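## Task

Using exactly three rods other than the pink one, lay out a straight end-to-end train whose total length equals the pink rod (9 cm). Lengths by colour in cm: blue 1, magenta 2, grey 3, orange 4, lime 5, purple 6, red 7, green 8, pink 9, turquoise 10. The three rods must lie flat with their ends touching or nearly so. Form no second train, and keep every rod outside the train at least one rod-width away from it. The layout must hold without the robot's help; release the rods and move the gripper away at the end.

## Robot and tools

Robot: a single xArm5-style arm with a two-finger parallel gripper and one camera, cam_wrist (504x504), fixed on the gripper. There is only one arm, so every command addresses it alone. Random pulls on a held rod or pushes on loose objects can happen.

Frame: the scene frame has its origin on the table surface right under the arm base; +z up, +y to the left when facing along +x. The base may be slightly tilted. end_effector_position (metres) and end_effector_quat_wxyz describe the pinch point, which sits between the closed finger pads roughly 2 cm behind the fingertips; the reported position gets less accurate far from the base. Fingers point along the gripper's +z and open along its y. Closing pushes the tips about 10 mm further forward.

Joints, in column order: waist (turns about the vertical base axis, counterclockwise from above as it increases), shoulder, elbow, wrist pitch (these three bend in one vertical plane through the base axis), wrist roll (spins the gripper about the finger direction). The fingers can therefore only point inside that vertical plane; rod orientation on the table is set with wrist roll. Stated ranges in radians: waist -6.283 to 6.283, shoulder -2.059 to 2.094, elbow -3.927 to 0.192, wrist pitch -1.693 to 3.142, wrist roll -6.283 to 6.283.

Tool execute_actions, argument actions: a list holding one item or nothing. Optional pictures: true adds camera images (they also come automatically with an empty list).
- LOOK: {"actions": []} commands nothing and returns state plus images.
- ACT: {"actions": [{"rows": [[...]], "steps": N}]}. rows is 1 to 15 rows; each row is six numbers for the single arm: five absolute joint target angles in radians in the column order above, then the gripper opening from -1 (closed) to +1 (fully open, 0.084 m gap). These are targets to reach, not offsets. One row is used per control step (1/30 s); if steps exceeds the row count the final row repeats. steps is 9 to 15 (default 15).
- WAIT: {"actions": [{"steps": N}]}, N up to 300, sends nothing new and returns after N steps counted from the previous result.
A target more than 0.010 rad beyond a joint's stated end (and further out than its current angle) gets the whole call refused. Targets past a joint's true end are clipped, reported as "joint sent to its limit"; absence of that line does not prove more room.

Motion limits: joint targets move at most 3.14 rad/s with a short ramp-up, joints are synchronised, each step's target stays within 0.623 rad of the measured angle, and steps that would shift the hand over 70 mm are scaled back. Large moves therefore need several calls. The arm keeps heading to the last row sent while you think or wait, until it stalls or a step is HELD. Each result is taken 9 steps before the action finishes; those last steps run afterwards.

Result lines: Joint positions and Joint velocities list the five joints (rad, rad/s) then finger gap (m, m/s). grip_measured is the measured opening on the command scale. To hold a rod, command an opening clearly below grip_measured; the lower, the firmer (about 24 N per pad max). Quick closes can squeeze harder. "joint command not followed" means the clearance check altered or blocked targets; HELD marks steps where your row was not fully sent. Joint torques are drive outputs with offset and noise, not pure contact force.

Hazards: if contact torque hits a load limit (waist 44, shoulder 44, elbow 26.4, wrist pitch 17.6, wrist roll 17.6 N m, held weight included) the arm backs off, stops for 10 s and drops the rest of the call. Holding loads heats motors; MOTOR HOT appears from 65 °C and at 80 °C an OVER-TEMPERATURE FAULT brakes the arm until it cools. Do not drop rods, slam, hit or shove hard, and never let anything leave the table, which fails the scene. Move smoothly and economically.

zoom_image: camera "cam_wrist", region [x0, y0, x1, y1] in pixels of its latest image, origin top-left, at most 504 by 504; gives a closer view, moves nothing.

read_manual: section "licences" (default) returns URDF licence text; moves nothing.

finished_scene: scene is the current scene's number; ends it irreversibly, grades it and begins the next task. Replying without any tool call ends everything.

Order of work: look, identify rods by colour, pick three non-target rods summing to the target length, place them flat in a straight touching line clear of the others, open the gripper, lift away, then call finished_scene.

Each tool is called after ">>>" as name(argument=value, ...) on one line, values as JSON.

## Session

>>> execute_actions(actions=[])

Scene clock: 0.00 s of 5100.00 s.
end_effector_position=(+0.5153, -0.0609, +0.3387) grip_measured=+1.00 end_effector_quat_wxyz=(-0.033, +0.983, +0.101, -0.152) end_effector_velocity=(-0.000, +0.000, -0.000) end_effector_angular_velocity=(+0.000, +0.000, +0.000)
Joint positions: [-0.067  0.497 -2.01   1.835 -0.325  0.084]
Joint velocities: [ 0. -0.  0.  0. -0.  0.]
Joint torques (N m, as the arm reports them, + toward a larger angle): no reading

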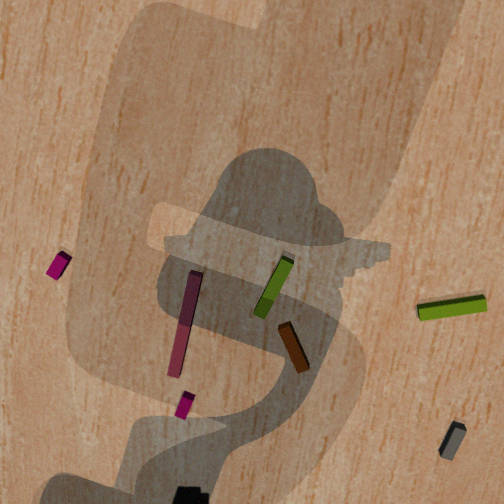

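>>> execute_actions(actions=[{"rows":[[-0.05,-0.277,-1.0007,1.289,-0.1,1]],"steps":15}])

>>> execute_actions(actions=[{"steps":30}], pictures=true)

>>> execute_actions(actions=[])

Scene clock: 3.47 s of 5100.00 s.
end_effector_position=(+0.5119, -0.0578, +0.3654) grip_measured=+1.00 end_effector_quat_wxyz=(-0.013, +0.994, +0.070, -0.079) end_effector_velocity=(-0.098, +0.046, +0.421) end_effector_angular_velocity=(-0.332, -1.867, -0.644)
Joint positions: [-0.062  0.313 -1.812  1.669 -0.257  0.084]
Joint velocities: [ 0.064 -2.303  2.181 -1.769  0.725  0.   ]
Joint torques (N m, as the arm reports them, + toward a larger angle): [ -2.04 -25.91 -11.64  -1.22  -0.28]
Steps of this call (steps 1 to 90: nothing new was sent; then 0.27 s passed at rest; steps 91 to 96: the first 6 steps of this action). Readings (joint positions):
91: [-0.067 0.497 -2.010 1.835 -0.325]
92: [-0.067 0.492 -2.003 1.829 -0.322]
94: [-0.066 0.441 -1.942 1.778 -0.301]
96: the state above

Scene clock: 4.47 s of 5100.00 s.
end_effector_position=(+0.3926, -0.0392, +0.3292) grip_measured=+1.00 end_effector_quat_wxyz=(+0.002, +1.000, -0.001, -0.001) end_effector_velocity=(-0.000, +0.000, -0.000) end_effector_angular_velocity=(+0.000, +0.000, +0.001)
Joint positions: [-0.05  -0.277 -1.001  1.289 -0.1    0.084]
Joint velocities: [ 0.    -0.001  0.001  0.    -0.001 -0.   ]
Joint torques (N m, as the arm reports them, + toward a larger angle): [ -1.92  -9.32 -10.21  -2.22  -0.12]
Kept back: nothing.
Steps of this call (steps 1 to 9: the last 9 steps of your previous action; steps 10 to 30: the robot went on to your last target). Readings (joint positions):
1: [-0.060 0.235 -1.740 1.612 -0.233]
2: [-0.058 0.158 -1.670 1.562 -0.213]
4: [-0.056 0.020 -1.517 1.478 -0.179]
8: [-0.053 -0.143 -1.234 1.376 -0.136]
30: the state above
The arm was judged still, so your last target was given up. Only a new action makes it travel on or press farther. Fingers that are still opening or closing keep moving.

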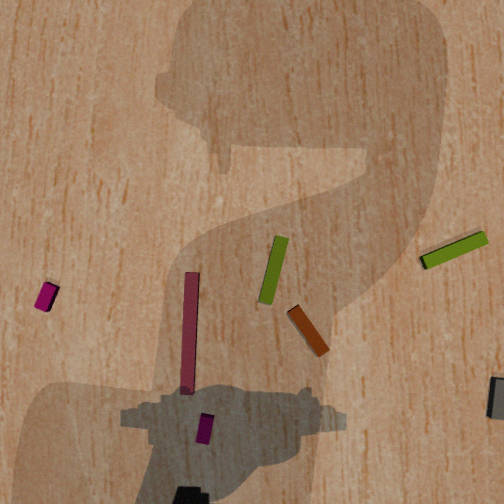

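Scene clock: 4.47 s of 5100.00 s.
end_effector_position=(+0.3926, -0.0392, +0.3292) grip_measured=+1.00 end_effector_quat_wxyz=(+0.002, +1.000, -0.001, -0.001) end_effector_velocity=(-0.000, +0.000, -0.000) end_effector_angular_velocity=(+0.000, +0.000, +0.001)
Joint positions: [-0.05  -0.277 -1.001  1.289 -0.1    0.084]
Joint velocities: [ 0.    -0.001  0.001  0.    -0.001 -0.   ]
Joint torques (N m, as the arm reports them, + toward a larger angle): [ -1.92  -9.32 -10.21  -2.22  -0.12]
Kept back: nothing.

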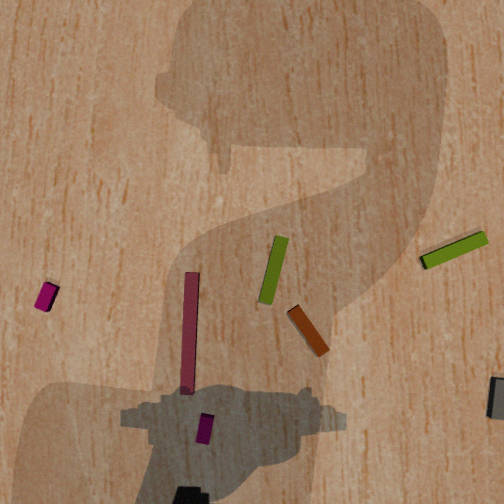

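>>> zoom_image(camera="cam_wrist", region=[404, 200, 504, 300])

>>> zoom_image(camera="cam_wrist", region=[170, 380, 240, 450])

>>> zoom_image(camera="cam_wrist", region=[15, 260, 85, 330])

Region (404, 200, 504, 300) of cam_wrist's 504x504 image, scaled by 5.040, with more detail than that image has.

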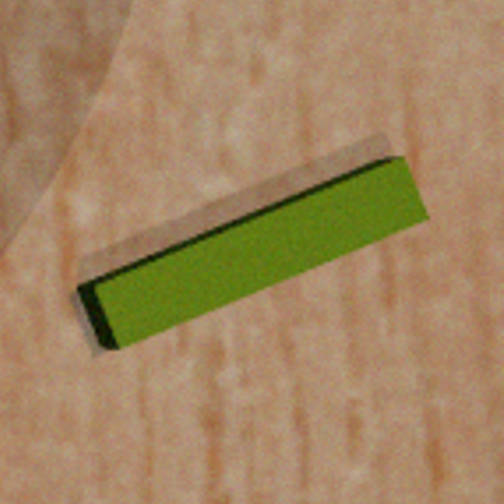

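Region (170, 380, 240, 450) of cam_wrist's 504x504 image, scaled by 7.200, with more detail than that image has.

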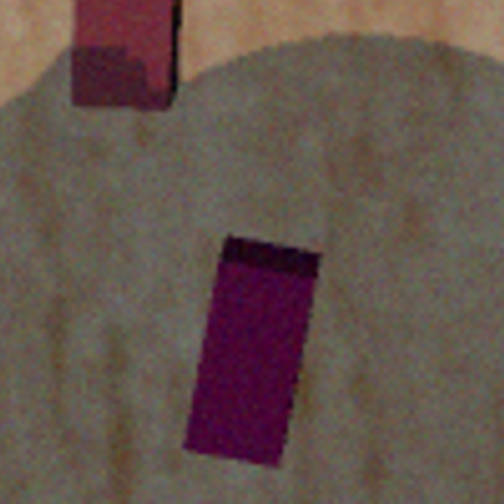

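Region (15, 260, 85, 330) of cam_wrist's 504x504 image, scaled by 7.200, with more detail than that image has.

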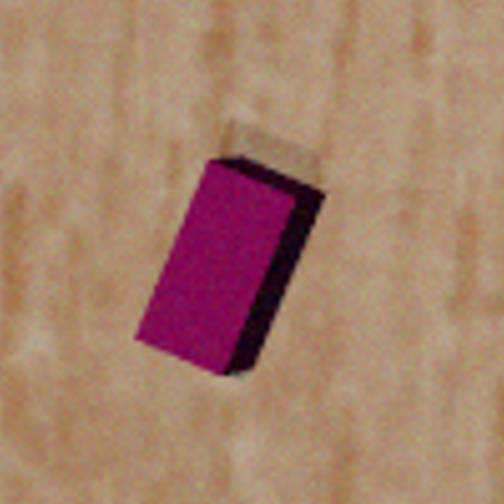

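>>> execute_actions(actions=[{"rows":[[0.1446,-0.019,-0.35,0.38,0.2946,-0.4]],"steps":15}])

>>> execute_actions(actions=[{"steps":15}], pictures=true)

>>> execute_actions(actions=[])

Scene clock: 8.00 s of 5100.00 s.
end_effector_position=(+0.3875, -0.0239, +0.2667) grip_measured=+0.25 end_effector_quat_wxyz=(+0.001, +0.999, -0.021, -0.024) end_effector_velocity=(-0.124, +0.116, -0.536) end_effector_angular_velocity=(+0.004, +0.528, -0.277)
Joint positions: [-0.012 -0.227 -0.877  1.161 -0.022  0.055]
Joint velocities: [ 0.281  0.434  1.055 -0.96   0.557 -0.169]
Joint torques (N m, as the arm reports them, + toward a larger angle): [ -2.78 -15.82 -13.62  -2.86  -0.16]
Steps of this call (steps 1 to 90: nothing new was sent; then 0.33 s passed at rest; steps 91 to 96: the first 6 steps of this action). Readings (joint positions):
91: [-0.050 -0.277 -1.001 1.289 -0.100]
92: [-0.048 -0.276 -0.996 1.282 -0.096]
94: [-0.033 -0.258 -0.952 1.227 -0.062]
96: the state above

Scene clock: 8.50 s of 5100.00 s.
end_effector_position=(+0.3208, +0.0268, +0.0664) grip_measured=-0.42 end_effector_quat_wxyz=(+0.004, +0.995, -0.096, -0.007) end_effector_velocity=(-0.189, +0.043, -0.206) end_effector_angular_velocity=(-0.006, -0.016, -0.177)
Joint positions: [ 0.135 -0.03  -0.379  0.434  0.274  0.026]
Joint velocities: [ 0.187  0.261  0.673 -0.948  0.364 -0.   ]
Joint torques (N m, as the arm reports them, + toward a larger angle): [ -4.56 -14.19 -11.28  -2.15  -0.39]
Kept back: nothing.
Steps of this call (steps 1 to 9: the last 9 steps of your previous action; steps 10 to 15: the robot went on to your last target). Readings (joint positions):
1: [-0.003 -0.214 -0.844 1.128 -0.003]
2: [0.007 -0.201 -0.813 1.091 0.015]
4: [0.026 -0.176 -0.749 1.009 0.054]
8: [0.065 -0.123 -0.616 0.806 0.134]
15: the state above

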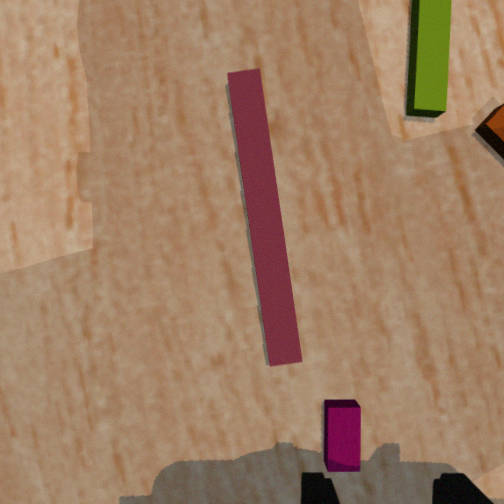

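Scene clock: 8.50 s of 5100.00 s.
end_effector_position=(+0.3208, +0.0268, +0.0664) grip_measured=-0.42 end_effector_quat_wxyz=(+0.004, +0.995, -0.096, -0.007) end_effector_velocity=(-0.189, +0.043, -0.206) end_effector_angular_velocity=(-0.006, -0.016, -0.177)
Joint positions: [ 0.135 -0.03  -0.379  0.434  0.274  0.026]
Joint velocities: [ 0.187  0.261  0.673 -0.948  0.364 -0.   ]
Joint torques (N m, as the arm reports them, + toward a larger angle): [ -4.56 -14.19 -11.28  -2.15  -0.39]
Kept back: nothing.

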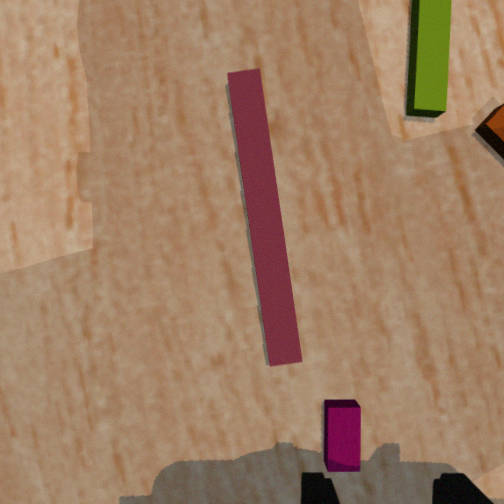

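>>> execute_actions(actions=[])

Scene clock: 8.67 s of 5100.00 s.
end_effector_position=(+0.3173, +0.0292, +0.0599) grip_measured=-0.42 end_effector_quat_wxyz=(+0.003, +0.995, -0.101, +0.000) end_effector_velocity=(+0.028, +0.004, +0.013) end_effector_angular_velocity=(+0.008, -0.086, -0.013)
Joint positions: [ 0.144 -0.02  -0.354  0.383  0.293  0.026]
Joint velocities: [ 0.003 -0.009 -0.022 -0.055  0.016 -0.   ]
Joint torques (N m, as the arm reports them, + toward a larger angle): [-2.   -7.8  -5.86 -1.85  0.02]
Kept back: nothing.
Steps of this call (steps 1 to 5: the robot went on to your last target). Readings (joint positions):
1: [0.140 -0.024 -0.362 0.410 0.284]
2: [0.142 -0.021 -0.354 0.397 0.289]
4: [0.144 -0.020 -0.353 0.385 0.293]
5: the state above

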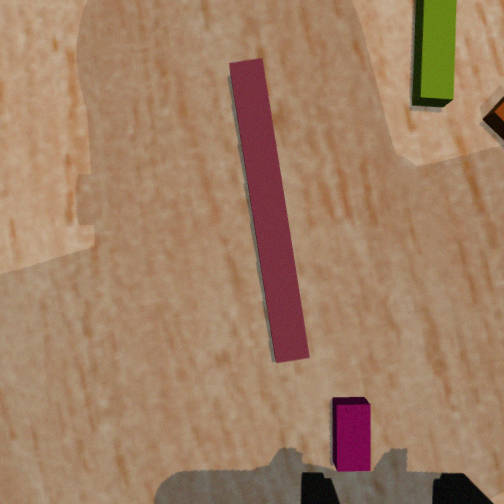

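>>> execute_actions(actions=[{"rows":[[0.15,-0.012,-0.362,0.385,0.3,-0.4],[0.15,0.01,-0.364,0.365,0.3,-0.4],[0.15,0.04,-0.366,0.337,0.3,-0.4],[0.15,0.07,-0.368,0.309,0.3,-0.4],[0.15,0.10,-0.371,0.282,0.3,-0.4],[0.15,0.125,-0.373,0.259,0.3,-0.4],[0.15,0.1488,-0.3753,0.2375,0.3,-0.4]],"steps":15}])

>>> execute_actions(actions=[{"steps":8}], pictures=true)

Scene clock: 9.83 s of 5100.00 s.
end_effector_position=(+0.3211, +0.0314, +0.0470) grip_measured=-0.42 end_effector_quat_wxyz=(+0.003, +0.995, -0.101, +0.001) end_effector_velocity=(-0.004, +0.001, -0.178) end_effector_angular_velocity=(-0.004, +0.041, -0.001)
Joint positions: [ 0.15   0.043 -0.367  0.331  0.3    0.026]
Joint velocities: [ 0.007  0.75  -0.062 -0.647  0.008 -0.   ]
Joint torques (N m, as the arm reports them, + toward a larger angle): [-2.37 -6.52 -4.7  -1.83 -0.16]
Steps of this call (steps 1 to 29: the robot went on to your last target; steps 30 to 35: the first 6 steps of this action). Readings (joint positions):
30: [0.145 -0.019 -0.350 0.380 0.295]
31: [0.146 -0.017 -0.352 0.381 0.296]
33: [0.149 0.001 -0.361 0.368 0.299]
35: the state above

Scene clock: 10.13 s of 5100.00 s.
end_effector_position=(+0.3197, +0.0312, +0.0221) grip_measured=-0.42 end_effector_quat_wxyz=(+0.003, +0.995, -0.101, -0.001) end_effector_velocity=(+0.010, +0.001, +0.004) end_effector_angular_velocity=(+0.003, -0.027, -0.000)
Joint positions: [ 0.15   0.148 -0.376  0.238  0.3    0.026]
Joint velocities: [ 0.    -0.001 -0.01  -0.016  0.001 -0.   ]
Joint torques (N m, as the arm reports them, + toward a larger angle): [-1.97 -9.71 -4.81 -2.15 -0.11]
Kept back: nothing.
Steps of this call (steps 1 to 9: the last 9 steps of your previous action). Readings (joint positions):
1: [0.150 0.069 -0.369 0.309 0.300]
2: [0.150 0.096 -0.371 0.286 0.300]
4: [0.150 0.135 -0.372 0.253 0.300]
8: [0.150 0.148 -0.375 0.239 0.300]
9: the state above

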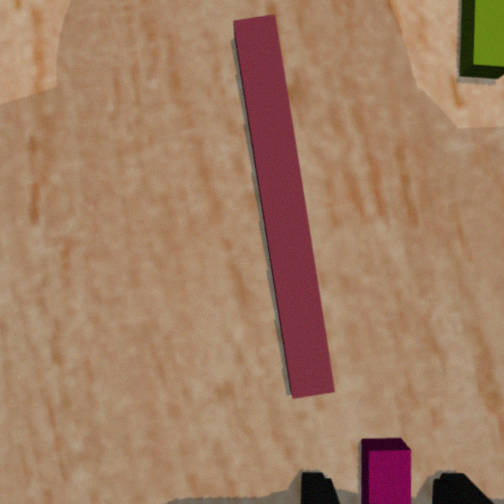

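>>> execute_actions(actions=[{"rows":[[0.15,0.1488,-0.3753,0.2375,0.3,-0.55],[0.15,0.1488,-0.3753,0.2375,0.3,-0.65],[0.15,0.1488,-0.3753,0.2375,0.3,-0.75],[0.15,0.1488,-0.3753,0.2375,0.3,-0.85],[0.15,0.1488,-0.3753,0.2375,0.3,-0.92]],"steps":15}])

>>> execute_actions(actions=[{"rows":[[0.15,0.1488,-0.3753,0.2375,0.3,-0.92]],"steps":9}], pictures=true)

Scene clock: 10.73 s of 5100.00 s.
end_effector_position=(+0.3195, +0.0312, +0.0218) grip_measured=-0.78 end_effector_quat_wxyz=(+0.003, +0.995, -0.101, -0.001) end_effector_velocity=(-0.000, -0.000, -0.000) end_effector_angular_velocity=(-0.000, +0.000, +0.001)
Joint positions: [ 0.15   0.149 -0.375  0.237  0.3    0.009]
Joint velocities: [-0.     0.     0.    -0.    -0.001  0.   ]
Joint torques (N m, as the arm reports them, + toward a larger angle): [-1.8  -9.72 -5.22 -2.17 -0.06]
Steps of this call (steps 1 to 12: the robot went on to your last target; steps 13 to 18: the first 6 steps of this action). Readings (joint positions):
13: [0.150 0.149 -0.375 0.238 0.300]
14: [0.150 0.149 -0.375 0.238 0.300]
16: [0.150 0.149 -0.375 0.238 0.300]
18: the state above

Scene clock: 11.03 s of 5100.00 s.
end_effector_position=(+0.3195, +0.0311, +0.0218) grip_measured=-0.78 end_effector_quat_wxyz=(+0.003, +0.995, -0.101, -0.001) end_effector_velocity=(-0.000, -0.000, -0.000) end_effector_angular_velocity=(-0.000, +0.000, +0.000)
Joint positions: [ 0.15   0.149 -0.375  0.237  0.3    0.009]
Joint velocities: [ 0.  0.  0. -0. -0. -0.]
Joint torques (N m, as the arm reports them, + toward a larger angle): [-1.93 -9.62 -5.11 -2.13 -0.07]
Kept back: the last 9 steps of this action.
Steps of this call (steps 1 to 9: the last 9 steps of your previous action). Readings (joint positions):
1: [0.150 0.149 -0.375 0.237 0.300]
2: [0.150 0.149 -0.375 0.237 0.300]
4: [0.150 0.149 -0.375 0.237 0.300]
8: [0.150 0.149 -0.375 0.237 0.300]
9: the state above

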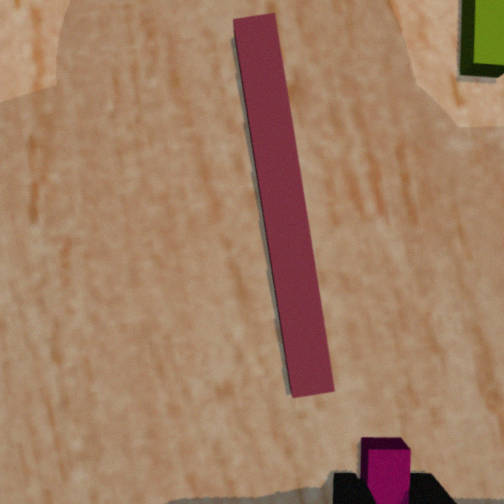

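>>> execute_actions(actions=[{"rows":[[0.15,0.1,-0.37,0.281,0.3,-0.92],[0.15,0.04,-0.362,0.333,0.3,-0.92],[0.15,-0.012,-0.36,0.383,0.3,-0.92],[0.15,-0.012,-0.36,0.383,0.3,-0.92],[0.15,-0.012,-0.36,0.383,0.3,-0.92],[0.15,-0.012,-0.36,0.383,0.3,-0.92],[-0.19,0.3574,-0.8503,0.5039,0.932,-0.92]],"steps":15}])

>>> execute_actions(actions=[{"rows":[[-0.19,0.3574,-0.8503,0.5039,0.932,-0.92]],"steps":15}], pictures=true)

>>> execute_actions(actions=[])

Scene clock: 12.23 s of 5100.00 s.
end_effector_position=(+0.3192, +0.0313, +0.0501) grip_measured=-0.78 end_effector_quat_wxyz=(+0.003, +0.995, -0.101, -0.000) end_effector_velocity=(+0.063, +0.008, +0.224) end_effector_angular_velocity=(+0.020, -0.202, +0.004)
Joint positions: [ 0.15   0.026 -0.363  0.347  0.3    0.009]
Joint velocities: [ 0.003 -0.837 -0.008  0.642  0.    -0.   ]
Joint torques (N m, as the arm reports them, + toward a larger angle): [-1.92  0.24 -5.02 -2.54 -0.05]
Steps of this call (steps 1 to 9: the last 9 steps of your previous action; steps 10 to 15: the robot went on to your last target; steps 16 to 30: nothing new was sent; steps 31 to 36: the first 6 steps of this action). Readings (joint positions):
31: [0.150 0.149 -0.375 0.238 0.300]
32: [0.150 0.144 -0.374 0.244 0.300]
34: [0.150 0.096 -0.367 0.290 0.300]
36: the state above

Scene clock: 12.73 s of 5100.00 s.
end_effector_position=(+0.4358, -0.1000, +0.0504) grip_measured=-0.78 end_effector_quat_wxyz=(+0.001, +0.847, -0.531, +0.000) end_effector_velocity=(+0.097, -0.211, -0.024) end_effector_angular_velocity=(+0.002, -0.008, -1.102)
Joint positions: [-0.173  0.339 -0.825  0.496  0.895  0.009]
Joint velocities: [-0.411  0.408 -0.55   0.138  0.691 -0.   ]
Joint torques (N m, as the arm reports them, + toward a larger angle): [  7.47 -19.82  -3.41  -1.93  -1.4 ]
Steps of this call (steps 1 to 9: the last 9 steps of your previous action; steps 10 to 15: the first 6 steps of this action). Readings (joint positions):
10: [-0.053 0.212 -0.654 0.451 0.676]
11: [-0.080 0.241 -0.693 0.461 0.726]
13: [-0.133 0.297 -0.768 0.481 0.824]
15: the state above

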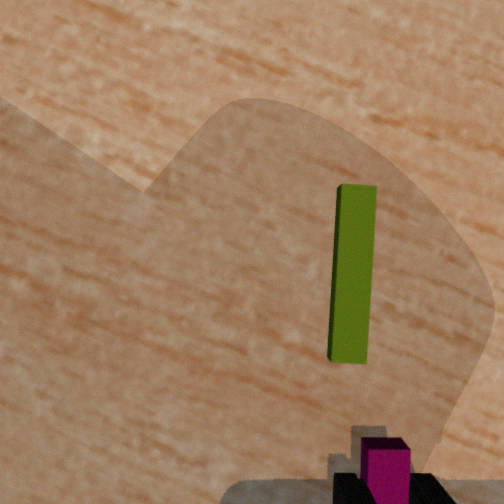

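Scene clock: 13.03 s of 5100.00 s.
end_effector_position=(+0.4396, -0.1080, +0.0492) grip_measured=-0.78 end_effector_quat_wxyz=(+0.002, +0.833, -0.553, -0.000) end_effector_velocity=(+0.004, -0.004, +0.002) end_effector_angular_velocity=(-0.002, -0.008, -0.010)
Joint positions: [-0.189  0.357 -0.849  0.504  0.931  0.009]
Joint velocities: [-0.005  0.003 -0.011 -0.001  0.005  0.   ]
Joint torques (N m, as the arm reports them, + toward a larger angle): [ -1.88 -14.94  -6.95  -2.13  -0.04]
Kept back: nothing.
Steps of this call (steps 1 to 9: the last 9 steps of your previous action). Readings (joint positions):
1: [-0.183 0.348 -0.838 0.499 0.912]
2: [-0.187 0.353 -0.844 0.501 0.921]
4: [-0.189 0.356 -0.847 0.503 0.928]
8: [-0.189 0.356 -0.848 0.504 0.931]
9: the state above

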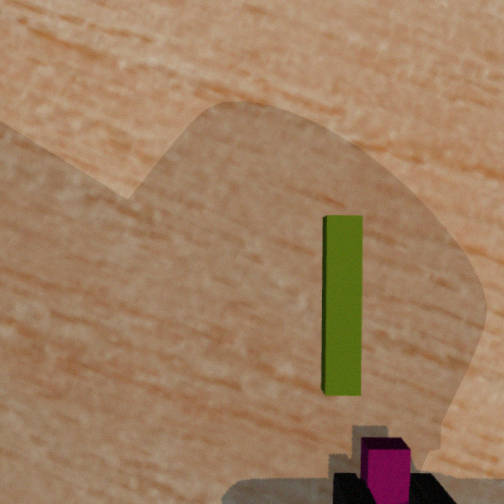

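>>> execute_actions(actions=[{"rows":[[-0.182,0.3688,-0.8691,0.5113,0.94,-0.92],[-0.182,0.3688,-0.8691,0.5113,0.94,-0.92],[-0.182,0.3688,-0.8691,0.5113,0.94,-0.92],[-0.182,0.3688,-0.8691,0.5113,0.94,-0.92],[-0.182,0.385,-0.871,0.497,0.94,-0.92],[-0.182,0.40,-0.873,0.484,0.94,-0.92],[-0.182,0.415,-0.874,0.470,0.94,-0.92],[-0.182,0.428,-0.876,0.459,0.94,-0.92],[-0.182,0.4396,-0.8771,0.4485,0.94,-0.92]],"steps":15}])

>>> execute_actions(actions=[{"steps":12}], pictures=true)

Scene clock: 14.23 s of 5100.00 s.
end_effector_position=(+0.4461, -0.1066, +0.0485) grip_measured=-0.78 end_effector_quat_wxyz=(+0.001, +0.833, -0.554, +0.001) end_effector_velocity=(+0.031, -0.003, -0.044) end_effector_angular_velocity=(-0.014, -0.059, -0.002)
Joint positions: [-0.182  0.371 -0.869  0.507  0.939  0.009]
Joint velocities: [ 0.009  0.168 -0.069 -0.159  0.011 -0.   ]
Joint torques (N m, as the arm reports them, + toward a larger angle): [-2.08 -9.82 -6.15 -1.99  0.05]
Steps of this call (steps 1 to 30: the robot went on to your last target; steps 31 to 36: the first 6 steps of this action). Readings (joint positions):
31: [-0.190 0.358 -0.851 0.504 0.932]
32: [-0.189 0.360 -0.854 0.506 0.934]
34: [-0.184 0.366 -0.865 0.509 0.938]
36: the state above

Scene clock: 14.63 s of 5100.00 s.
end_effector_position=(+0.4462, -0.1066, +0.0243) grip_measured=-0.78 end_effector_quat_wxyz=(+0.001, +0.833, -0.554, +0.000) end_effector_velocity=(+0.002, -0.000, +0.001) end_effector_angular_velocity=(-0.001, -0.006, +0.000)
Joint positions: [-0.182  0.439 -0.878  0.449  0.94   0.009]
Joint velocities: [ 0.    -0.002 -0.002 -0.003 -0.     0.   ]
Joint torques (N m, as the arm reports them, + toward a larger angle): [ -1.74 -15.15  -6.66  -2.15  -0.07]
Kept back: nothing.
Steps of this call (steps 1 to 9: the last 9 steps of your previous action; steps 10 to 12: the robot went on to your last target). Readings (joint positions):
1: [-0.182 0.379 -0.872 0.500 0.940]
2: [-0.182 0.390 -0.873 0.490 0.940]
4: [-0.182 0.417 -0.875 0.468 0.940]
8: [-0.182 0.440 -0.875 0.451 0.940]
12: the state above

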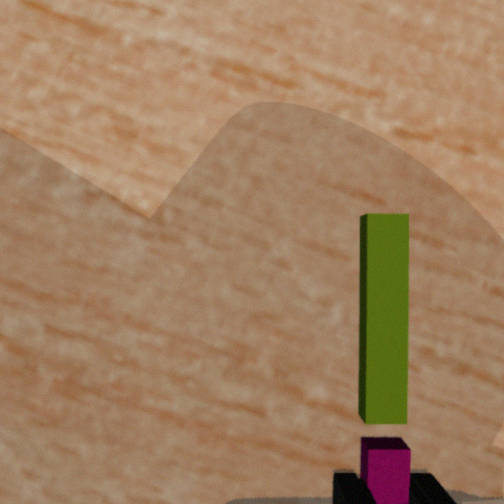

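>>> zoom_image(camera="cam_wrist", region=[330, 390, 444, 504])

Region (330, 390, 444, 504) of cam_wrist's 504x504 image, scaled by 4.421, with more detail than that image has.

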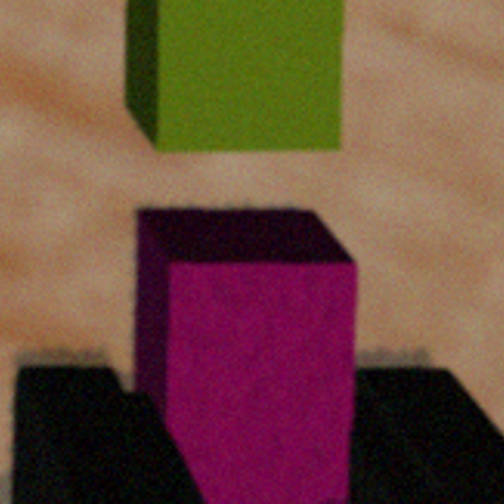

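>>> execute_actions(actions=[{"rows":[[-0.182,0.445,-0.8777,0.4436,0.94,-0.92],[-0.182,0.445,-0.8777,0.4436,0.94,-0.92],[-0.182,0.445,-0.8777,0.4436,0.94,-0.92],[-0.184,0.447,-0.880,0.4448,0.938,-0.92],[-0.186,0.4485,-0.883,0.4458,0.936,-0.92],[-0.1881,0.4502,-0.8859,0.4468,0.9339,-0.92]],"steps":15}])

>>> execute_actions(actions=[{"steps":12}], pictures=true)

>>> zoom_image(camera="cam_wrist", region=[330, 390, 444, 504])

Scene clock: 15.87 s of 5100.00 s.
end_effector_position=(+0.4465, -0.1074, +0.0222) grip_measured=-0.78 end_effector_quat_wxyz=(+0.001, +0.833, -0.554, +0.000) end_effector_velocity=(+0.015, -0.023, +0.001) end_effector_angular_velocity=(-0.003, -0.015, +0.001)
Joint positions: [-0.184  0.446 -0.88   0.445  0.938  0.01 ]
Joint velocities: [-0.04   0.037 -0.064  0.013 -0.042 -0.   ]
Joint torques (N m, as the arm reports them, + toward a larger angle): [ -2.51 -14.03  -6.06  -1.93  -0.24]
Steps of this call (steps 1 to 30: the robot went on to your last target; step 31: nothing new was sent; steps 32 to 37: the first 6 steps of this action). Readings (joint positions):
32: [-0.182 0.440 -0.877 0.448 0.940]
33: [-0.182 0.441 -0.877 0.447 0.940]
35: [-0.182 0.444 -0.878 0.445 0.940]
37: the state above

Scene clock: 16.27 s of 5100.00 s.
end_effector_position=(+0.4475, -0.1098, +0.0221) grip_measured=-0.78 end_effector_quat_wxyz=(+0.001, +0.833, -0.554, +0.000) end_effector_velocity=(+0.001, -0.000, +0.000) end_effector_angular_velocity=(-0.000, -0.001, -0.001)
Joint positions: [-0.188  0.45  -0.886  0.447  0.934  0.01 ]
Joint velocities: [-0.     0.    -0.002  0.     0.001 -0.   ]
Joint torques (N m, as the arm reports them, + toward a larger angle): [ -1.87 -12.71  -5.6   -1.7    0.04]
Kept back: nothing.
Steps of this call (steps 1 to 9: the last 9 steps of your previous action; steps 10 to 12: the robot went on to your last target). Readings (joint positions):
1: [-0.185 0.447 -0.883 0.445 0.937]
2: [-0.187 0.448 -0.885 0.446 0.935]
4: [-0.188 0.449 -0.886 0.446 0.934]
8: [-0.188 0.449 -0.886 0.447 0.934]
12: the state above

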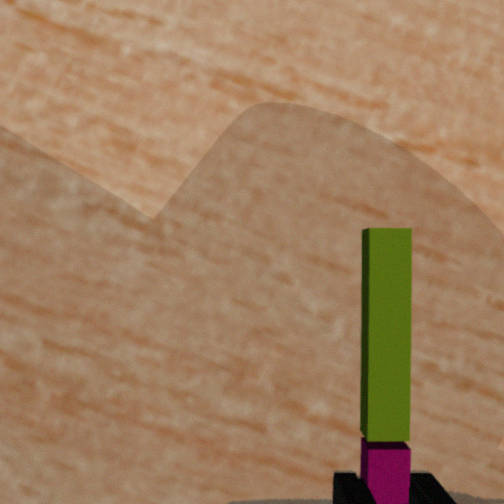

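Region (330, 390, 444, 504) of cam_wrist's 504x504 image, scaled by 4.421, with more detail than that image has.

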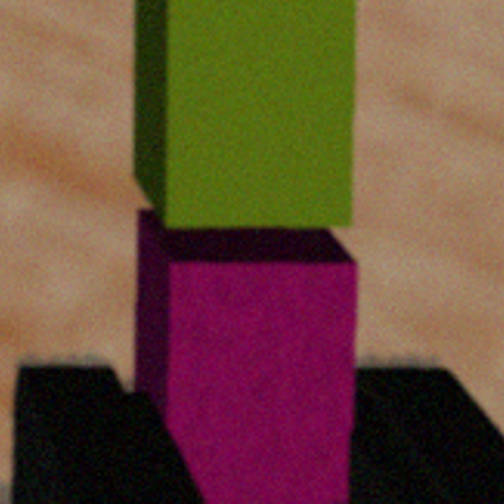

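>>> execute_actions(actions=[{"rows":[[-0.190,0.4515,-0.888,0.4477,0.932,-0.92],[-0.192,0.4534,-0.8911,0.4488,0.930,-0.92]],"steps":12}])

>>> execute_actions(actions=[{"steps":9}], pictures=true)

>>> zoom_image(camera="cam_wrist", region=[330, 390, 444, 504])

Scene clock: 16.83 s of 5100.00 s.
end_effector_position=(+0.4477, -0.1104, +0.0219) grip_measured=-0.78 end_effector_quat_wxyz=(+0.001, +0.833, -0.554, +0.000) end_effector_velocity=(+0.008, -0.018, -0.001) end_effector_angular_velocity=(-0.000, -0.001, -0.002)
Joint positions: [-0.189  0.451 -0.888  0.448  0.932  0.01 ]
Joint velocities: [-0.033  0.028 -0.046  0.017 -0.031 -0.   ]
Joint torques (N m, as the arm reports them, + toward a larger angle): [ -2.94 -11.02  -4.95  -1.54  -0.09]
Steps of this call (steps 1 to 14: the robot went on to your last target; steps 15 to 17: the first 3 steps of this action). Readings (joint positions):
15: [-0.188 0.450 -0.886 0.447 0.934]
16: [-0.188 0.450 -0.887 0.447 0.933]
17: the state above

Scene clock: 17.13 s of 5100.00 s.
end_effector_position=(+0.4482, -0.1117, +0.0218) grip_measured=-0.78 end_effector_quat_wxyz=(+0.001, +0.833, -0.554, +0.000) end_effector_velocity=(-0.000, -0.000, -0.000) end_effector_angular_velocity=(+0.000, +0.000, -0.000)
Joint positions: [-0.192  0.453 -0.891  0.449  0.93   0.01 ]
Joint velocities: [-0.     0.001 -0.    -0.     0.     0.   ]
Joint torques (N m, as the arm reports them, + toward a larger angle): [ -3.22 -10.47  -4.67  -1.26  -0.09]
Kept back: nothing.
Steps of this call (steps 1 to 9: the last 9 steps of your previous action). Readings (joint positions):
1: [-0.190 0.452 -0.890 0.448 0.931]
2: [-0.191 0.452 -0.891 0.448 0.931]
4: [-0.192 0.453 -0.891 0.449 0.930]
8: [-0.192 0.453 -0.891 0.449 0.930]
9: the state above

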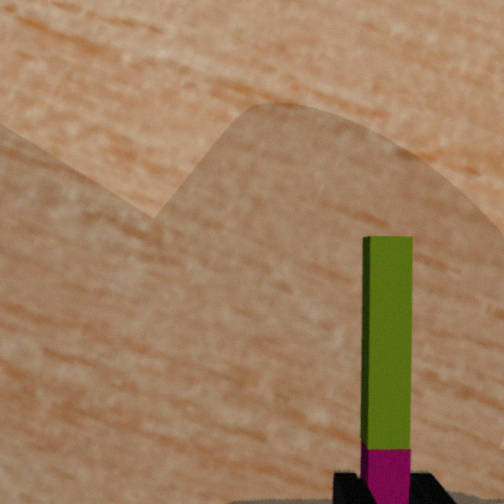

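Region (330, 390, 444, 504) of cam_wrist's 504x504 image, scaled by 4.421, with more detail than that image has.

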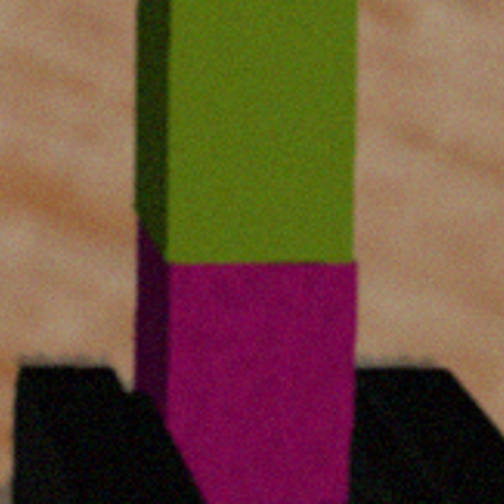

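>>> execute_actions(actions=[{"rows":[[-0.192,0.4534,-0.8911,0.4488,0.930,-0.8],[-0.192,0.4534,-0.8911,0.4488,0.930,-0.7],[-0.192,0.4534,-0.8911,0.4488,0.930,-0.55],[-0.192,0.4534,-0.8911,0.4488,0.930,-0.4],[-0.192,0.4534,-0.8911,0.4488,0.930,-0.4],[-0.192,0.4534,-0.8911,0.4488,0.930,-0.4],[-0.192,0.4534,-0.8911,0.4488,0.930,-0.4],[-0.192,0.42,-0.887,0.478,0.930,-0.4],[-0.192,0.38,-0.883,0.514,0.930,-0.4],[-0.192,0.345,-0.879,0.545,0.930,-0.4]],"steps":15}])

>>> execute_actions(actions=[{"rows":[[0.3864,0.3116,-0.8196,0.519,0.736,-0.4]],"steps":15}])

>>> execute_actions(actions=[{"steps":12}], pictures=true)

Scene clock: 18.57 s of 5100.00 s.
end_effector_position=(+0.4474, -0.1123, +0.0213) grip_measured=-0.43 end_effector_quat_wxyz=(+0.002, +0.832, -0.555, -0.000) end_effector_velocity=(-0.001, +0.001, -0.001) end_effector_angular_velocity=(+0.000, +0.002, -0.000)
Joint positions: [-0.194  0.454 -0.891  0.449  0.93   0.025]
Joint velocities: [ 0.001  0.     0.002 -0.     0.001  0.025]
Joint torques (N m, as the arm reports them, + toward a larger angle): [-0.64 -8.82 -4.08 -1.02 -0.03]
Steps of this call (steps 1 to 15: the robot went on to your last target; steps 16 to 37: nothing new was sent; steps 38 to 43: the first 6 steps of this action). Readings (joint positions):
38: [-0.192 0.453 -0.891 0.449 0.930]
39: [-0.192 0.453 -0.891 0.449 0.930]
41: [-0.193 0.454 -0.891 0.449 0.930]
43: the state above

Scene clock: 19.07 s of 5100.00 s.
end_effector_position=(+0.4542, -0.0496, +0.0590) grip_measured=-0.42 end_effector_quat_wxyz=(+0.002, +0.879, -0.476, -0.000) end_effector_velocity=(+0.028, +0.516, -0.003) end_effector_angular_velocity=(-0.009, +0.009, +1.488)
Joint positions: [-0.056  0.34  -0.865  0.536  0.884  0.026]
Joint velocities: [ 1.129 -0.066  0.11  -0.042 -0.359 -0.   ]
Joint torques (N m, as the arm reports them, + toward a larger angle): [ -6.78 -14.79  -6.94  -1.78   0.26]
Steps of this call (steps 1 to 9: the last 9 steps of your previous action; steps 10 to 15: the first 6 steps of this action). Readings (joint positions):
10: [-0.192 0.346 -0.881 0.541 0.930]
11: [-0.187 0.346 -0.879 0.542 0.928]
13: [-0.138 0.344 -0.872 0.539 0.909]
15: the state above

Scene clock: 19.47 s of 5100.00 s.
end_effector_position=(+0.4249, +0.1360, +0.0579) grip_measured=-0.42 end_effector_quat_wxyz=(+0.004, +0.976, -0.216, -0.000) end_effector_velocity=(-0.097, +0.250, -0.002) end_effector_angular_velocity=(-0.006, +0.007, +0.780)
Joint positions: [ 0.362  0.313 -0.822  0.52   0.746  0.026]
Joint velocities: [ 0.6   -0.041  0.062 -0.019 -0.18   0.   ]
Joint torques (N m, as the arm reports them, + toward a larger angle): [-15.92 -14.09  -7.24  -2.17   0.67]
Kept back: nothing.
Steps of this call (steps 1 to 9: the last 9 steps of your previous action; steps 10 to 12: the robot went on to your last target). Readings (joint positions):
1: [-0.020 0.338 -0.861 0.535 0.872]
2: [0.015 0.336 -0.857 0.534 0.861]
4: [0.086 0.332 -0.850 0.531 0.837]
8: [0.230 0.322 -0.835 0.525 0.789]
12: the state above

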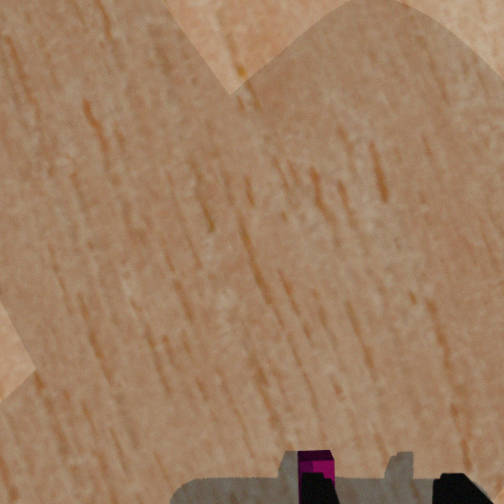

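>>> execute_actions(actions=[])

Scene clock: 19.63 s of 5100.00 s.
end_effector_position=(+0.4212, +0.1450, +0.0577) grip_measured=-0.42 end_effector_quat_wxyz=(+0.004, +0.980, -0.201, -0.000) end_effector_velocity=(+0.002, -0.000, +0.001) end_effector_angular_velocity=(+0.002, -0.005, +0.005)
Joint positions: [ 0.384  0.312 -0.819  0.519  0.737  0.026]
Joint velocities: [-0.003 -0.001 -0.003 -0.002 -0.008 -0.   ]
Joint torques (N m, as the arm reports them, + toward a larger angle): [ -1.91 -14.49  -7.15  -2.08  -0.02]
Kept back: nothing.
Steps of this call (steps 1 to 5: the robot went on to your last target). Readings (joint positions):
1: [0.376 0.312 -0.821 0.520 0.741]
2: [0.382 0.312 -0.820 0.520 0.739]
4: [0.384 0.312 -0.819 0.519 0.737]
5: the state above

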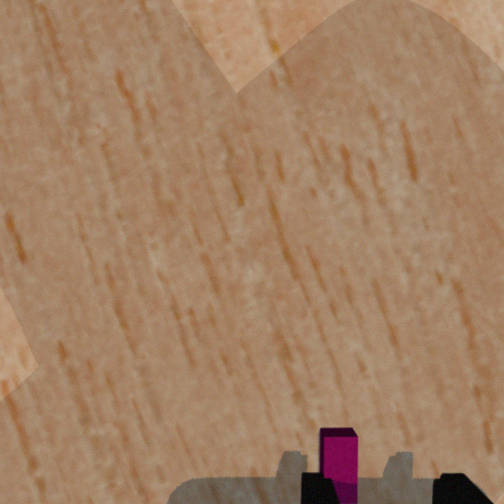

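>>> execute_actions(actions=[{"rows":[[0.4095,0.308,-0.8137,0.5167,0.759,-0.4],[0.4095,0.308,-0.8137,0.5167,0.759,-0.4],[0.4095,0.308,-0.8137,0.5167,0.759,-0.4],[0.4095,0.308,-0.8137,0.5167,0.759,-0.4],[0.4095,0.308,-0.8137,0.5167,0.759,-0.4],[0.4095,0.33,-0.816,0.497,0.759,-0.4],[0.4095,0.355,-0.818,0.474,0.759,-0.4],[0.4095,0.38,-0.821,0.452,0.759,-0.4],[0.4095,0.4106,-0.8236,0.4239,0.759,-0.4]],"steps":15}])

>>> execute_actions(actions=[{"steps":10}], pictures=true)

Scene clock: 20.67 s of 5100.00 s.
end_effector_position=(+0.4162, +0.1551, +0.0577) grip_measured=-0.42 end_effector_quat_wxyz=(+0.004, +0.980, -0.199, +0.000) end_effector_velocity=(-0.001, +0.012, -0.010) end_effector_angular_velocity=(+0.006, -0.016, -0.008)
Joint positions: [ 0.409  0.308 -0.814  0.517  0.757  0.026]
Joint velocities: [ 0.026  0.027  0.004 -0.048  0.034  0.   ]
Joint torques (N m, as the arm reports them, + toward a larger angle): [ -3.27 -11.44  -7.47  -2.86   0.04]
Steps of this call (steps 1 to 15: the robot went on to your last target; steps 16 to 25: nothing new was sent; steps 26 to 31: the first 6 steps of this action). Readings (joint positions):
26: [0.387 0.312 -0.820 0.519 0.736]
27: [0.390 0.311 -0.819 0.518 0.741]
29: [0.404 0.309 -0.815 0.517 0.753]
31: the state above

Scene clock: 21.00 s of 5100.00 s.
end_effector_position=(+0.4165, +0.1551, +0.0221) grip_measured=-0.42 end_effector_quat_wxyz=(+0.004, +0.980, -0.200, +0.000) end_effector_velocity=(+0.000, +0.000, -0.005) end_effector_angular_velocity=(+0.002, -0.004, +0.000)
Joint positions: [ 0.409  0.41  -0.824  0.425  0.759  0.026]
Joint velocities: [ 0.001  0.014  0.001 -0.019  0.001 -0.   ]
Joint torques (N m, as the arm reports them, + toward a larger angle): [ -1.99 -14.86  -6.54  -2.08  -0.07]
Kept back: nothing.
Steps of this call (steps 1 to 9: the last 9 steps of your previous action; step 10: the robot went on to your last target). Readings (joint positions):
1: [0.409 0.312 -0.815 0.512 0.758]
2: [0.410 0.322 -0.817 0.501 0.758]
4: [0.409 0.359 -0.821 0.468 0.759]
8: [0.409 0.408 -0.822 0.428 0.759]
10: the state above

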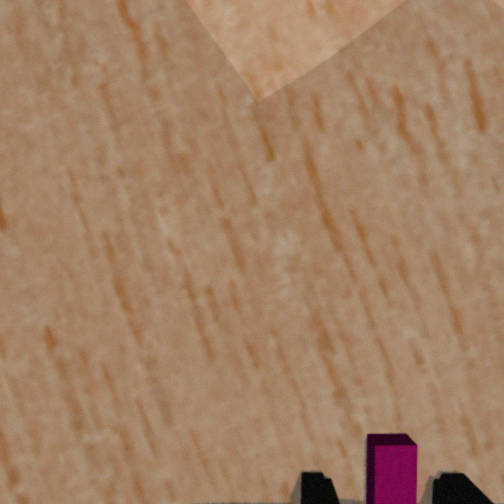

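>>> execute_actions(actions=[{"rows":[[0.4095,0.4106,-0.8236,0.4239,0.759,-0.55],[0.4095,0.4106,-0.8236,0.4239,0.759,-0.65],[0.4095,0.4106,-0.8236,0.4239,0.759,-0.75],[0.4095,0.4106,-0.8236,0.4239,0.759,-0.85],[0.4095,0.4106,-0.8236,0.4239,0.759,-0.92],[0.4095,0.4106,-0.8236,0.4239,0.759,-0.92],[0.4095,0.4106,-0.8236,0.4239,0.759,-0.92],[0.4095,0.4106,-0.8236,0.4239,0.759,-0.92],[0.4095,0.4106,-0.8236,0.4239,0.759,-0.92],[0.4095,0.4106,-0.8236,0.4239,0.759,-0.92],[0.4095,0.38,-0.821,0.452,0.759,-0.92],[0.4095,0.35,-0.818,0.479,0.759,-0.92],[0.4095,0.325,-0.816,0.502,0.759,-0.92]],"steps":15}])

>>> execute_actions(actions=[{"rows":[[-0.144,0.332,-0.822,0.501,0.978,-0.92]],"steps":15}])

>>> execute_actions(actions=[{"steps":15}], pictures=true)

Scene clock: 22.17 s of 5100.00 s.
end_effector_position=(+0.4165, +0.1552, +0.0219) grip_measured=-0.79 end_effector_quat_wxyz=(+0.004, +0.980, -0.200, +0.000) end_effector_velocity=(-0.000, -0.000, -0.000) end_effector_angular_velocity=(-0.000, +0.001, -0.000)
Joint positions: [ 0.409  0.411 -0.824  0.424  0.759  0.009]
Joint velocities: [-0.     0.     0.001 -0.     0.     0.   ]
Joint torques (N m, as the arm reports them, + toward a larger angle): [ -1.67 -14.97  -6.39  -2.06  -0.07]
Steps of this call (steps 1 to 29: the robot went on to your last target; steps 30 to 35: the first 6 steps of this action). Readings (joint positions):
30: [0.410 0.411 -0.824 0.424 0.759]
31: [0.410 0.410 -0.824 0.424 0.759]
33: [0.410 0.411 -0.824 0.424 0.759]
35: the state above

Scene clock: 22.67 s of 5100.00 s.
end_effector_position=(+0.4352, +0.0971, +0.0504) grip_measured=-0.79 end_effector_quat_wxyz=(+0.003, +0.956, -0.293, +0.001) end_effector_velocity=(+0.104, -0.504, -0.000) end_effector_angular_velocity=(+0.004, +0.019, -1.584)
Joint positions: [ 0.272  0.333 -0.819  0.495  0.814  0.009]
Joint velocities: [-1.153  0.002  0.004  0.023  0.431  0.   ]
Joint torques (N m, as the arm reports them, + toward a larger angle): [  3.62 -16.25  -7.59  -2.15   0.28]
Steps of this call (steps 1 to 9: the last 9 steps of your previous action; steps 10 to 15: the first 6 steps of this action). Readings (joint positions):
10: [0.409 0.338 -0.818 0.488 0.759]
11: [0.405 0.330 -0.820 0.493 0.762]
13: [0.355 0.330 -0.820 0.494 0.784]
15: the state above

Scene clock: 23.17 s of 5100.00 s.
end_effector_position=(+0.4374, -0.0859, +0.0519) grip_measured=-0.79 end_effector_quat_wxyz=(+0.002, +0.834, -0.552, -0.000) end_effector_velocity=(+0.001, -0.000, +0.001) end_effector_angular_velocity=(-0.001, -0.003, -0.019)
Joint positions: [-0.142  0.332 -0.821  0.501  0.977  0.009]
Joint velocities: [-0.    -0.001 -0.002  0.     0.018 -0.   ]
Joint torques (N m, as the arm reports them, + toward a larger angle): [ -1.44 -14.68  -7.1   -2.22  -0.08]
Kept back: nothing.
Steps of this call (steps 1 to 9: the last 9 steps of your previous action; steps 10 to 15: the robot went on to your last target). Readings (joint positions):
1: [0.235 0.333 -0.819 0.495 0.828]
2: [0.199 0.333 -0.820 0.496 0.842]
4: [0.127 0.333 -0.820 0.497 0.871]
8: [-0.019 0.333 -0.821 0.499 0.928]
15: the state above

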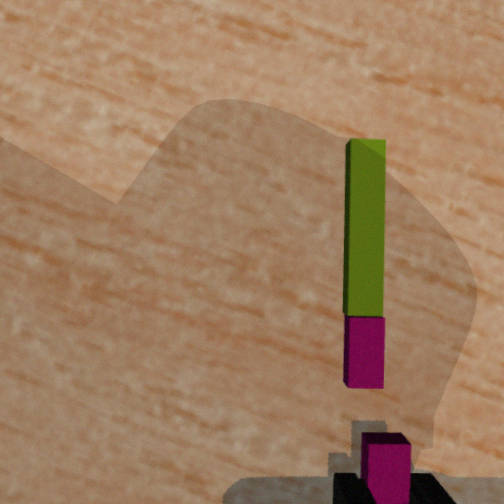

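>>> execute_actions(actions=[{"rows":[[-0.144,0.35,-0.824,0.485,0.978,-0.92],[-0.144,0.368,-0.826,0.469,0.978,-0.92],[-0.144,0.385,-0.828,0.454,0.978,-0.92],[-0.144,0.40,-0.830,0.441,0.978,-0.92],[-0.144,0.413,-0.8312,0.429,0.978,-0.92],[-0.144,0.413,-0.8312,0.429,0.978,-0.92],[-0.144,0.413,-0.8312,0.429,0.978,-0.92],[-0.144,0.413,-0.8312,0.429,0.978,-0.92],[-0.147,0.415,-0.834,0.430,0.975,-0.92],[-0.150,0.417,-0.838,0.4315,0.972,-0.92]],"steps":15}])

>>> execute_actions(actions=[{"steps":12}], pictures=true)

>>> zoom_image(camera="cam_wrist", region=[310, 330, 484, 504])

Scene clock: 23.97 s of 5100.00 s.
end_effector_position=(+0.4384, -0.0872, +0.0333) grip_measured=-0.79 end_effector_quat_wxyz=(+0.002, +0.833, -0.554, +0.000) end_effector_velocity=(-0.026, +0.004, -0.169) end_effector_angular_velocity=(+0.015, +0.074, -0.001)
Joint positions: [-0.144  0.387 -0.829  0.452  0.978  0.009]
Joint velocities: [-0.001  0.449 -0.019 -0.354 -0.    -0.   ]
Joint torques (N m, as the arm reports them, + toward a larger angle): [ -1.91 -16.35  -6.56  -1.89  -0.06]
Steps of this call (steps 1 to 15: the robot went on to your last target; steps 16 to 18: nothing new was sent; steps 19 to 24: the first 6 steps of this action). Readings (joint positions):
19: [-0.144 0.332 -0.822 0.501 0.978]
20: [-0.144 0.335 -0.823 0.497 0.978]
22: [-0.144 0.356 -0.827 0.477 0.978]
24: the state above

Scene clock: 24.37 s of 5100.00 s.
end_effector_position=(+0.4395, -0.0902, +0.0242) grip_measured=-0.79 end_effector_quat_wxyz=(+0.001, +0.833, -0.554, +0.000) end_effector_velocity=(-0.004, +0.001, -0.003) end_effector_angular_velocity=(+0.002, +0.010, +0.001)
Joint positions: [-0.15   0.417 -0.838  0.432  0.972  0.009]
Joint velocities: [ 0.     0.005  0.004  0.001 -0.    -0.   ]
Joint torques (N m, as the arm reports them, + toward a larger angle): [ -1.89 -15.22  -6.85  -2.27  -0.02]
Kept back: nothing.
Steps of this call (steps 1 to 9: the last 9 steps of your previous action; steps 10 to 12: the robot went on to your last target). Readings (joint positions):
1: [-0.144 0.400 -0.829 0.443 0.978]
2: [-0.144 0.408 -0.828 0.437 0.978]
4: [-0.145 0.414 -0.830 0.432 0.977]
8: [-0.150 0.416 -0.838 0.431 0.973]
12: the state above

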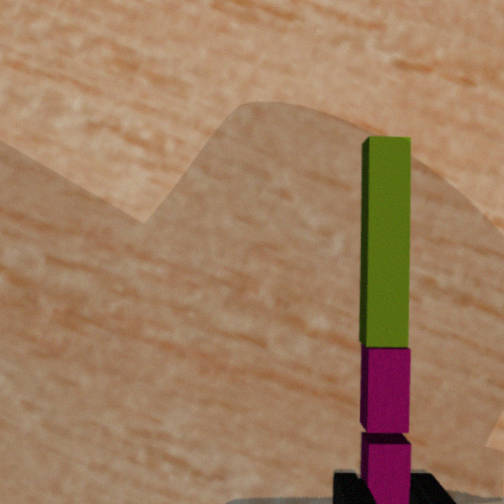

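Region (310, 330, 484, 504) of cam_wrist's 504x504 image, scaled by 2.897, with more detail than that image has.

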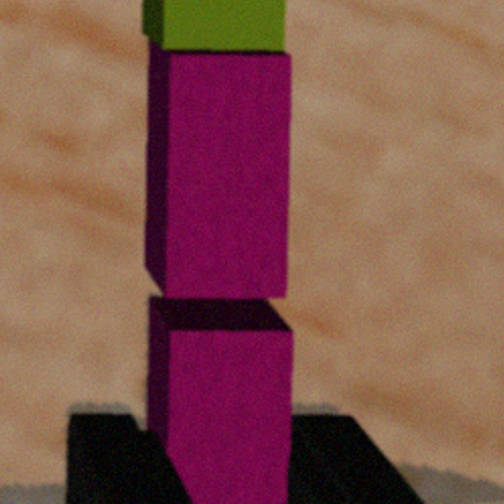

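>>> execute_actions(actions=[{"rows":[[-0.150,0.4231,-0.8387,0.4261,0.972,-0.92],[-0.150,0.4231,-0.8387,0.4261,0.972,-0.92],[-0.150,0.4231,-0.8387,0.4261,0.972,-0.92],[-0.150,0.4231,-0.8387,0.4261,0.972,-0.92],[-0.152,0.4245,-0.841,0.427,0.970,-0.92],[-0.154,0.426,-0.8435,0.428,0.968,-0.92],[-0.1559,0.4274,-0.8458,0.4289,0.9661,-0.92]],"steps":15}])

>>> execute_actions(actions=[{"steps":10}], pictures=true)

>>> zoom_image(camera="cam_wrist", region=[310, 330, 484, 504])

Scene clock: 25.33 s of 5100.00 s.
end_effector_position=(+0.4393, -0.0904, +0.0219) grip_measured=-0.79 end_effector_quat_wxyz=(+0.002, +0.833, -0.554, +0.000) end_effector_velocity=(+0.015, -0.013, +0.003) end_effector_angular_velocity=(-0.004, -0.020, +0.006)
Joint positions: [-0.15   0.423 -0.839  0.427  0.971  0.009]
Joint velocities: [-0.023  0.022 -0.045  0.003 -0.028 -0.   ]
Joint torques (N m, as the arm reports them, + toward a larger angle): [ -2.5  -14.49  -6.31  -1.87   0.05]
Steps of this call (steps 1 to 23: the robot went on to your last target; steps 24 to 29: the first 6 steps of this action). Readings (joint positions):
24: [-0.150 0.417 -0.838 0.431 0.972]
25: [-0.150 0.418 -0.838 0.430 0.972]
27: [-0.150 0.422 -0.839 0.427 0.972]
29: the state above

Scene clock: 25.67 s of 5100.00 s.
end_effector_position=(+0.4406, -0.0932, +0.0218) grip_measured=-0.79 end_effector_quat_wxyz=(+0.001, +0.833, -0.554, +0.000) end_effector_velocity=(+0.000, -0.000, -0.000) end_effector_angular_velocity=(-0.000, -0.000, -0.000)
Joint positions: [-0.156  0.427 -0.846  0.429  0.966  0.009]
Joint velocities: [-0.     0.001 -0.002  0.     0.     0.   ]
Joint torques (N m, as the arm reports them, + toward a larger angle): [ -1.89 -14.49  -6.33  -2.06   0.  ]
Kept back: nothing.
Steps of this call (steps 1 to 9: the last 9 steps of your previous action; step 10: the robot went on to your last target). Readings (joint positions):
1: [-0.152 0.424 -0.841 0.427 0.970]
2: [-0.153 0.425 -0.843 0.428 0.969]
4: [-0.155 0.427 -0.845 0.428 0.967]
8: [-0.156 0.427 -0.846 0.429 0.966]
10: the state above

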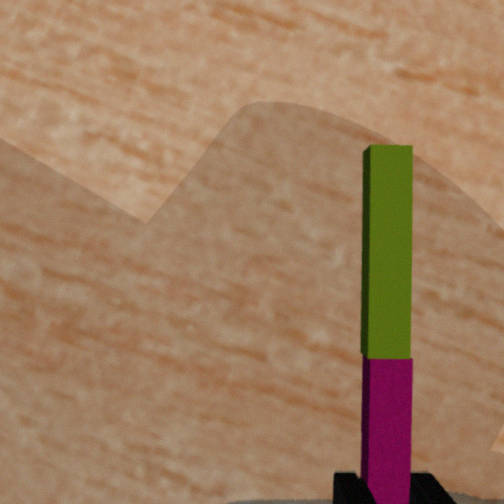

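Region (310, 330, 484, 504) of cam_wrist's 504x504 image, scaled by 2.897, with more detail than that image has.

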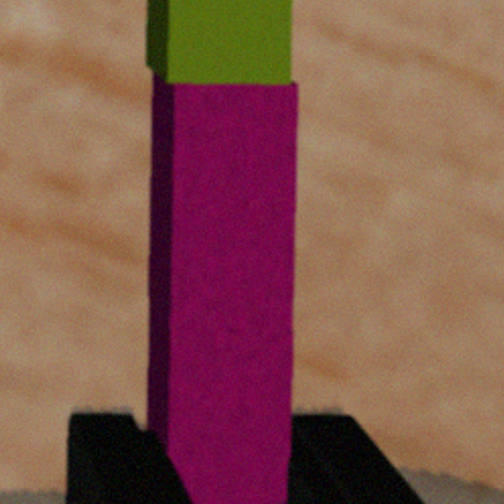

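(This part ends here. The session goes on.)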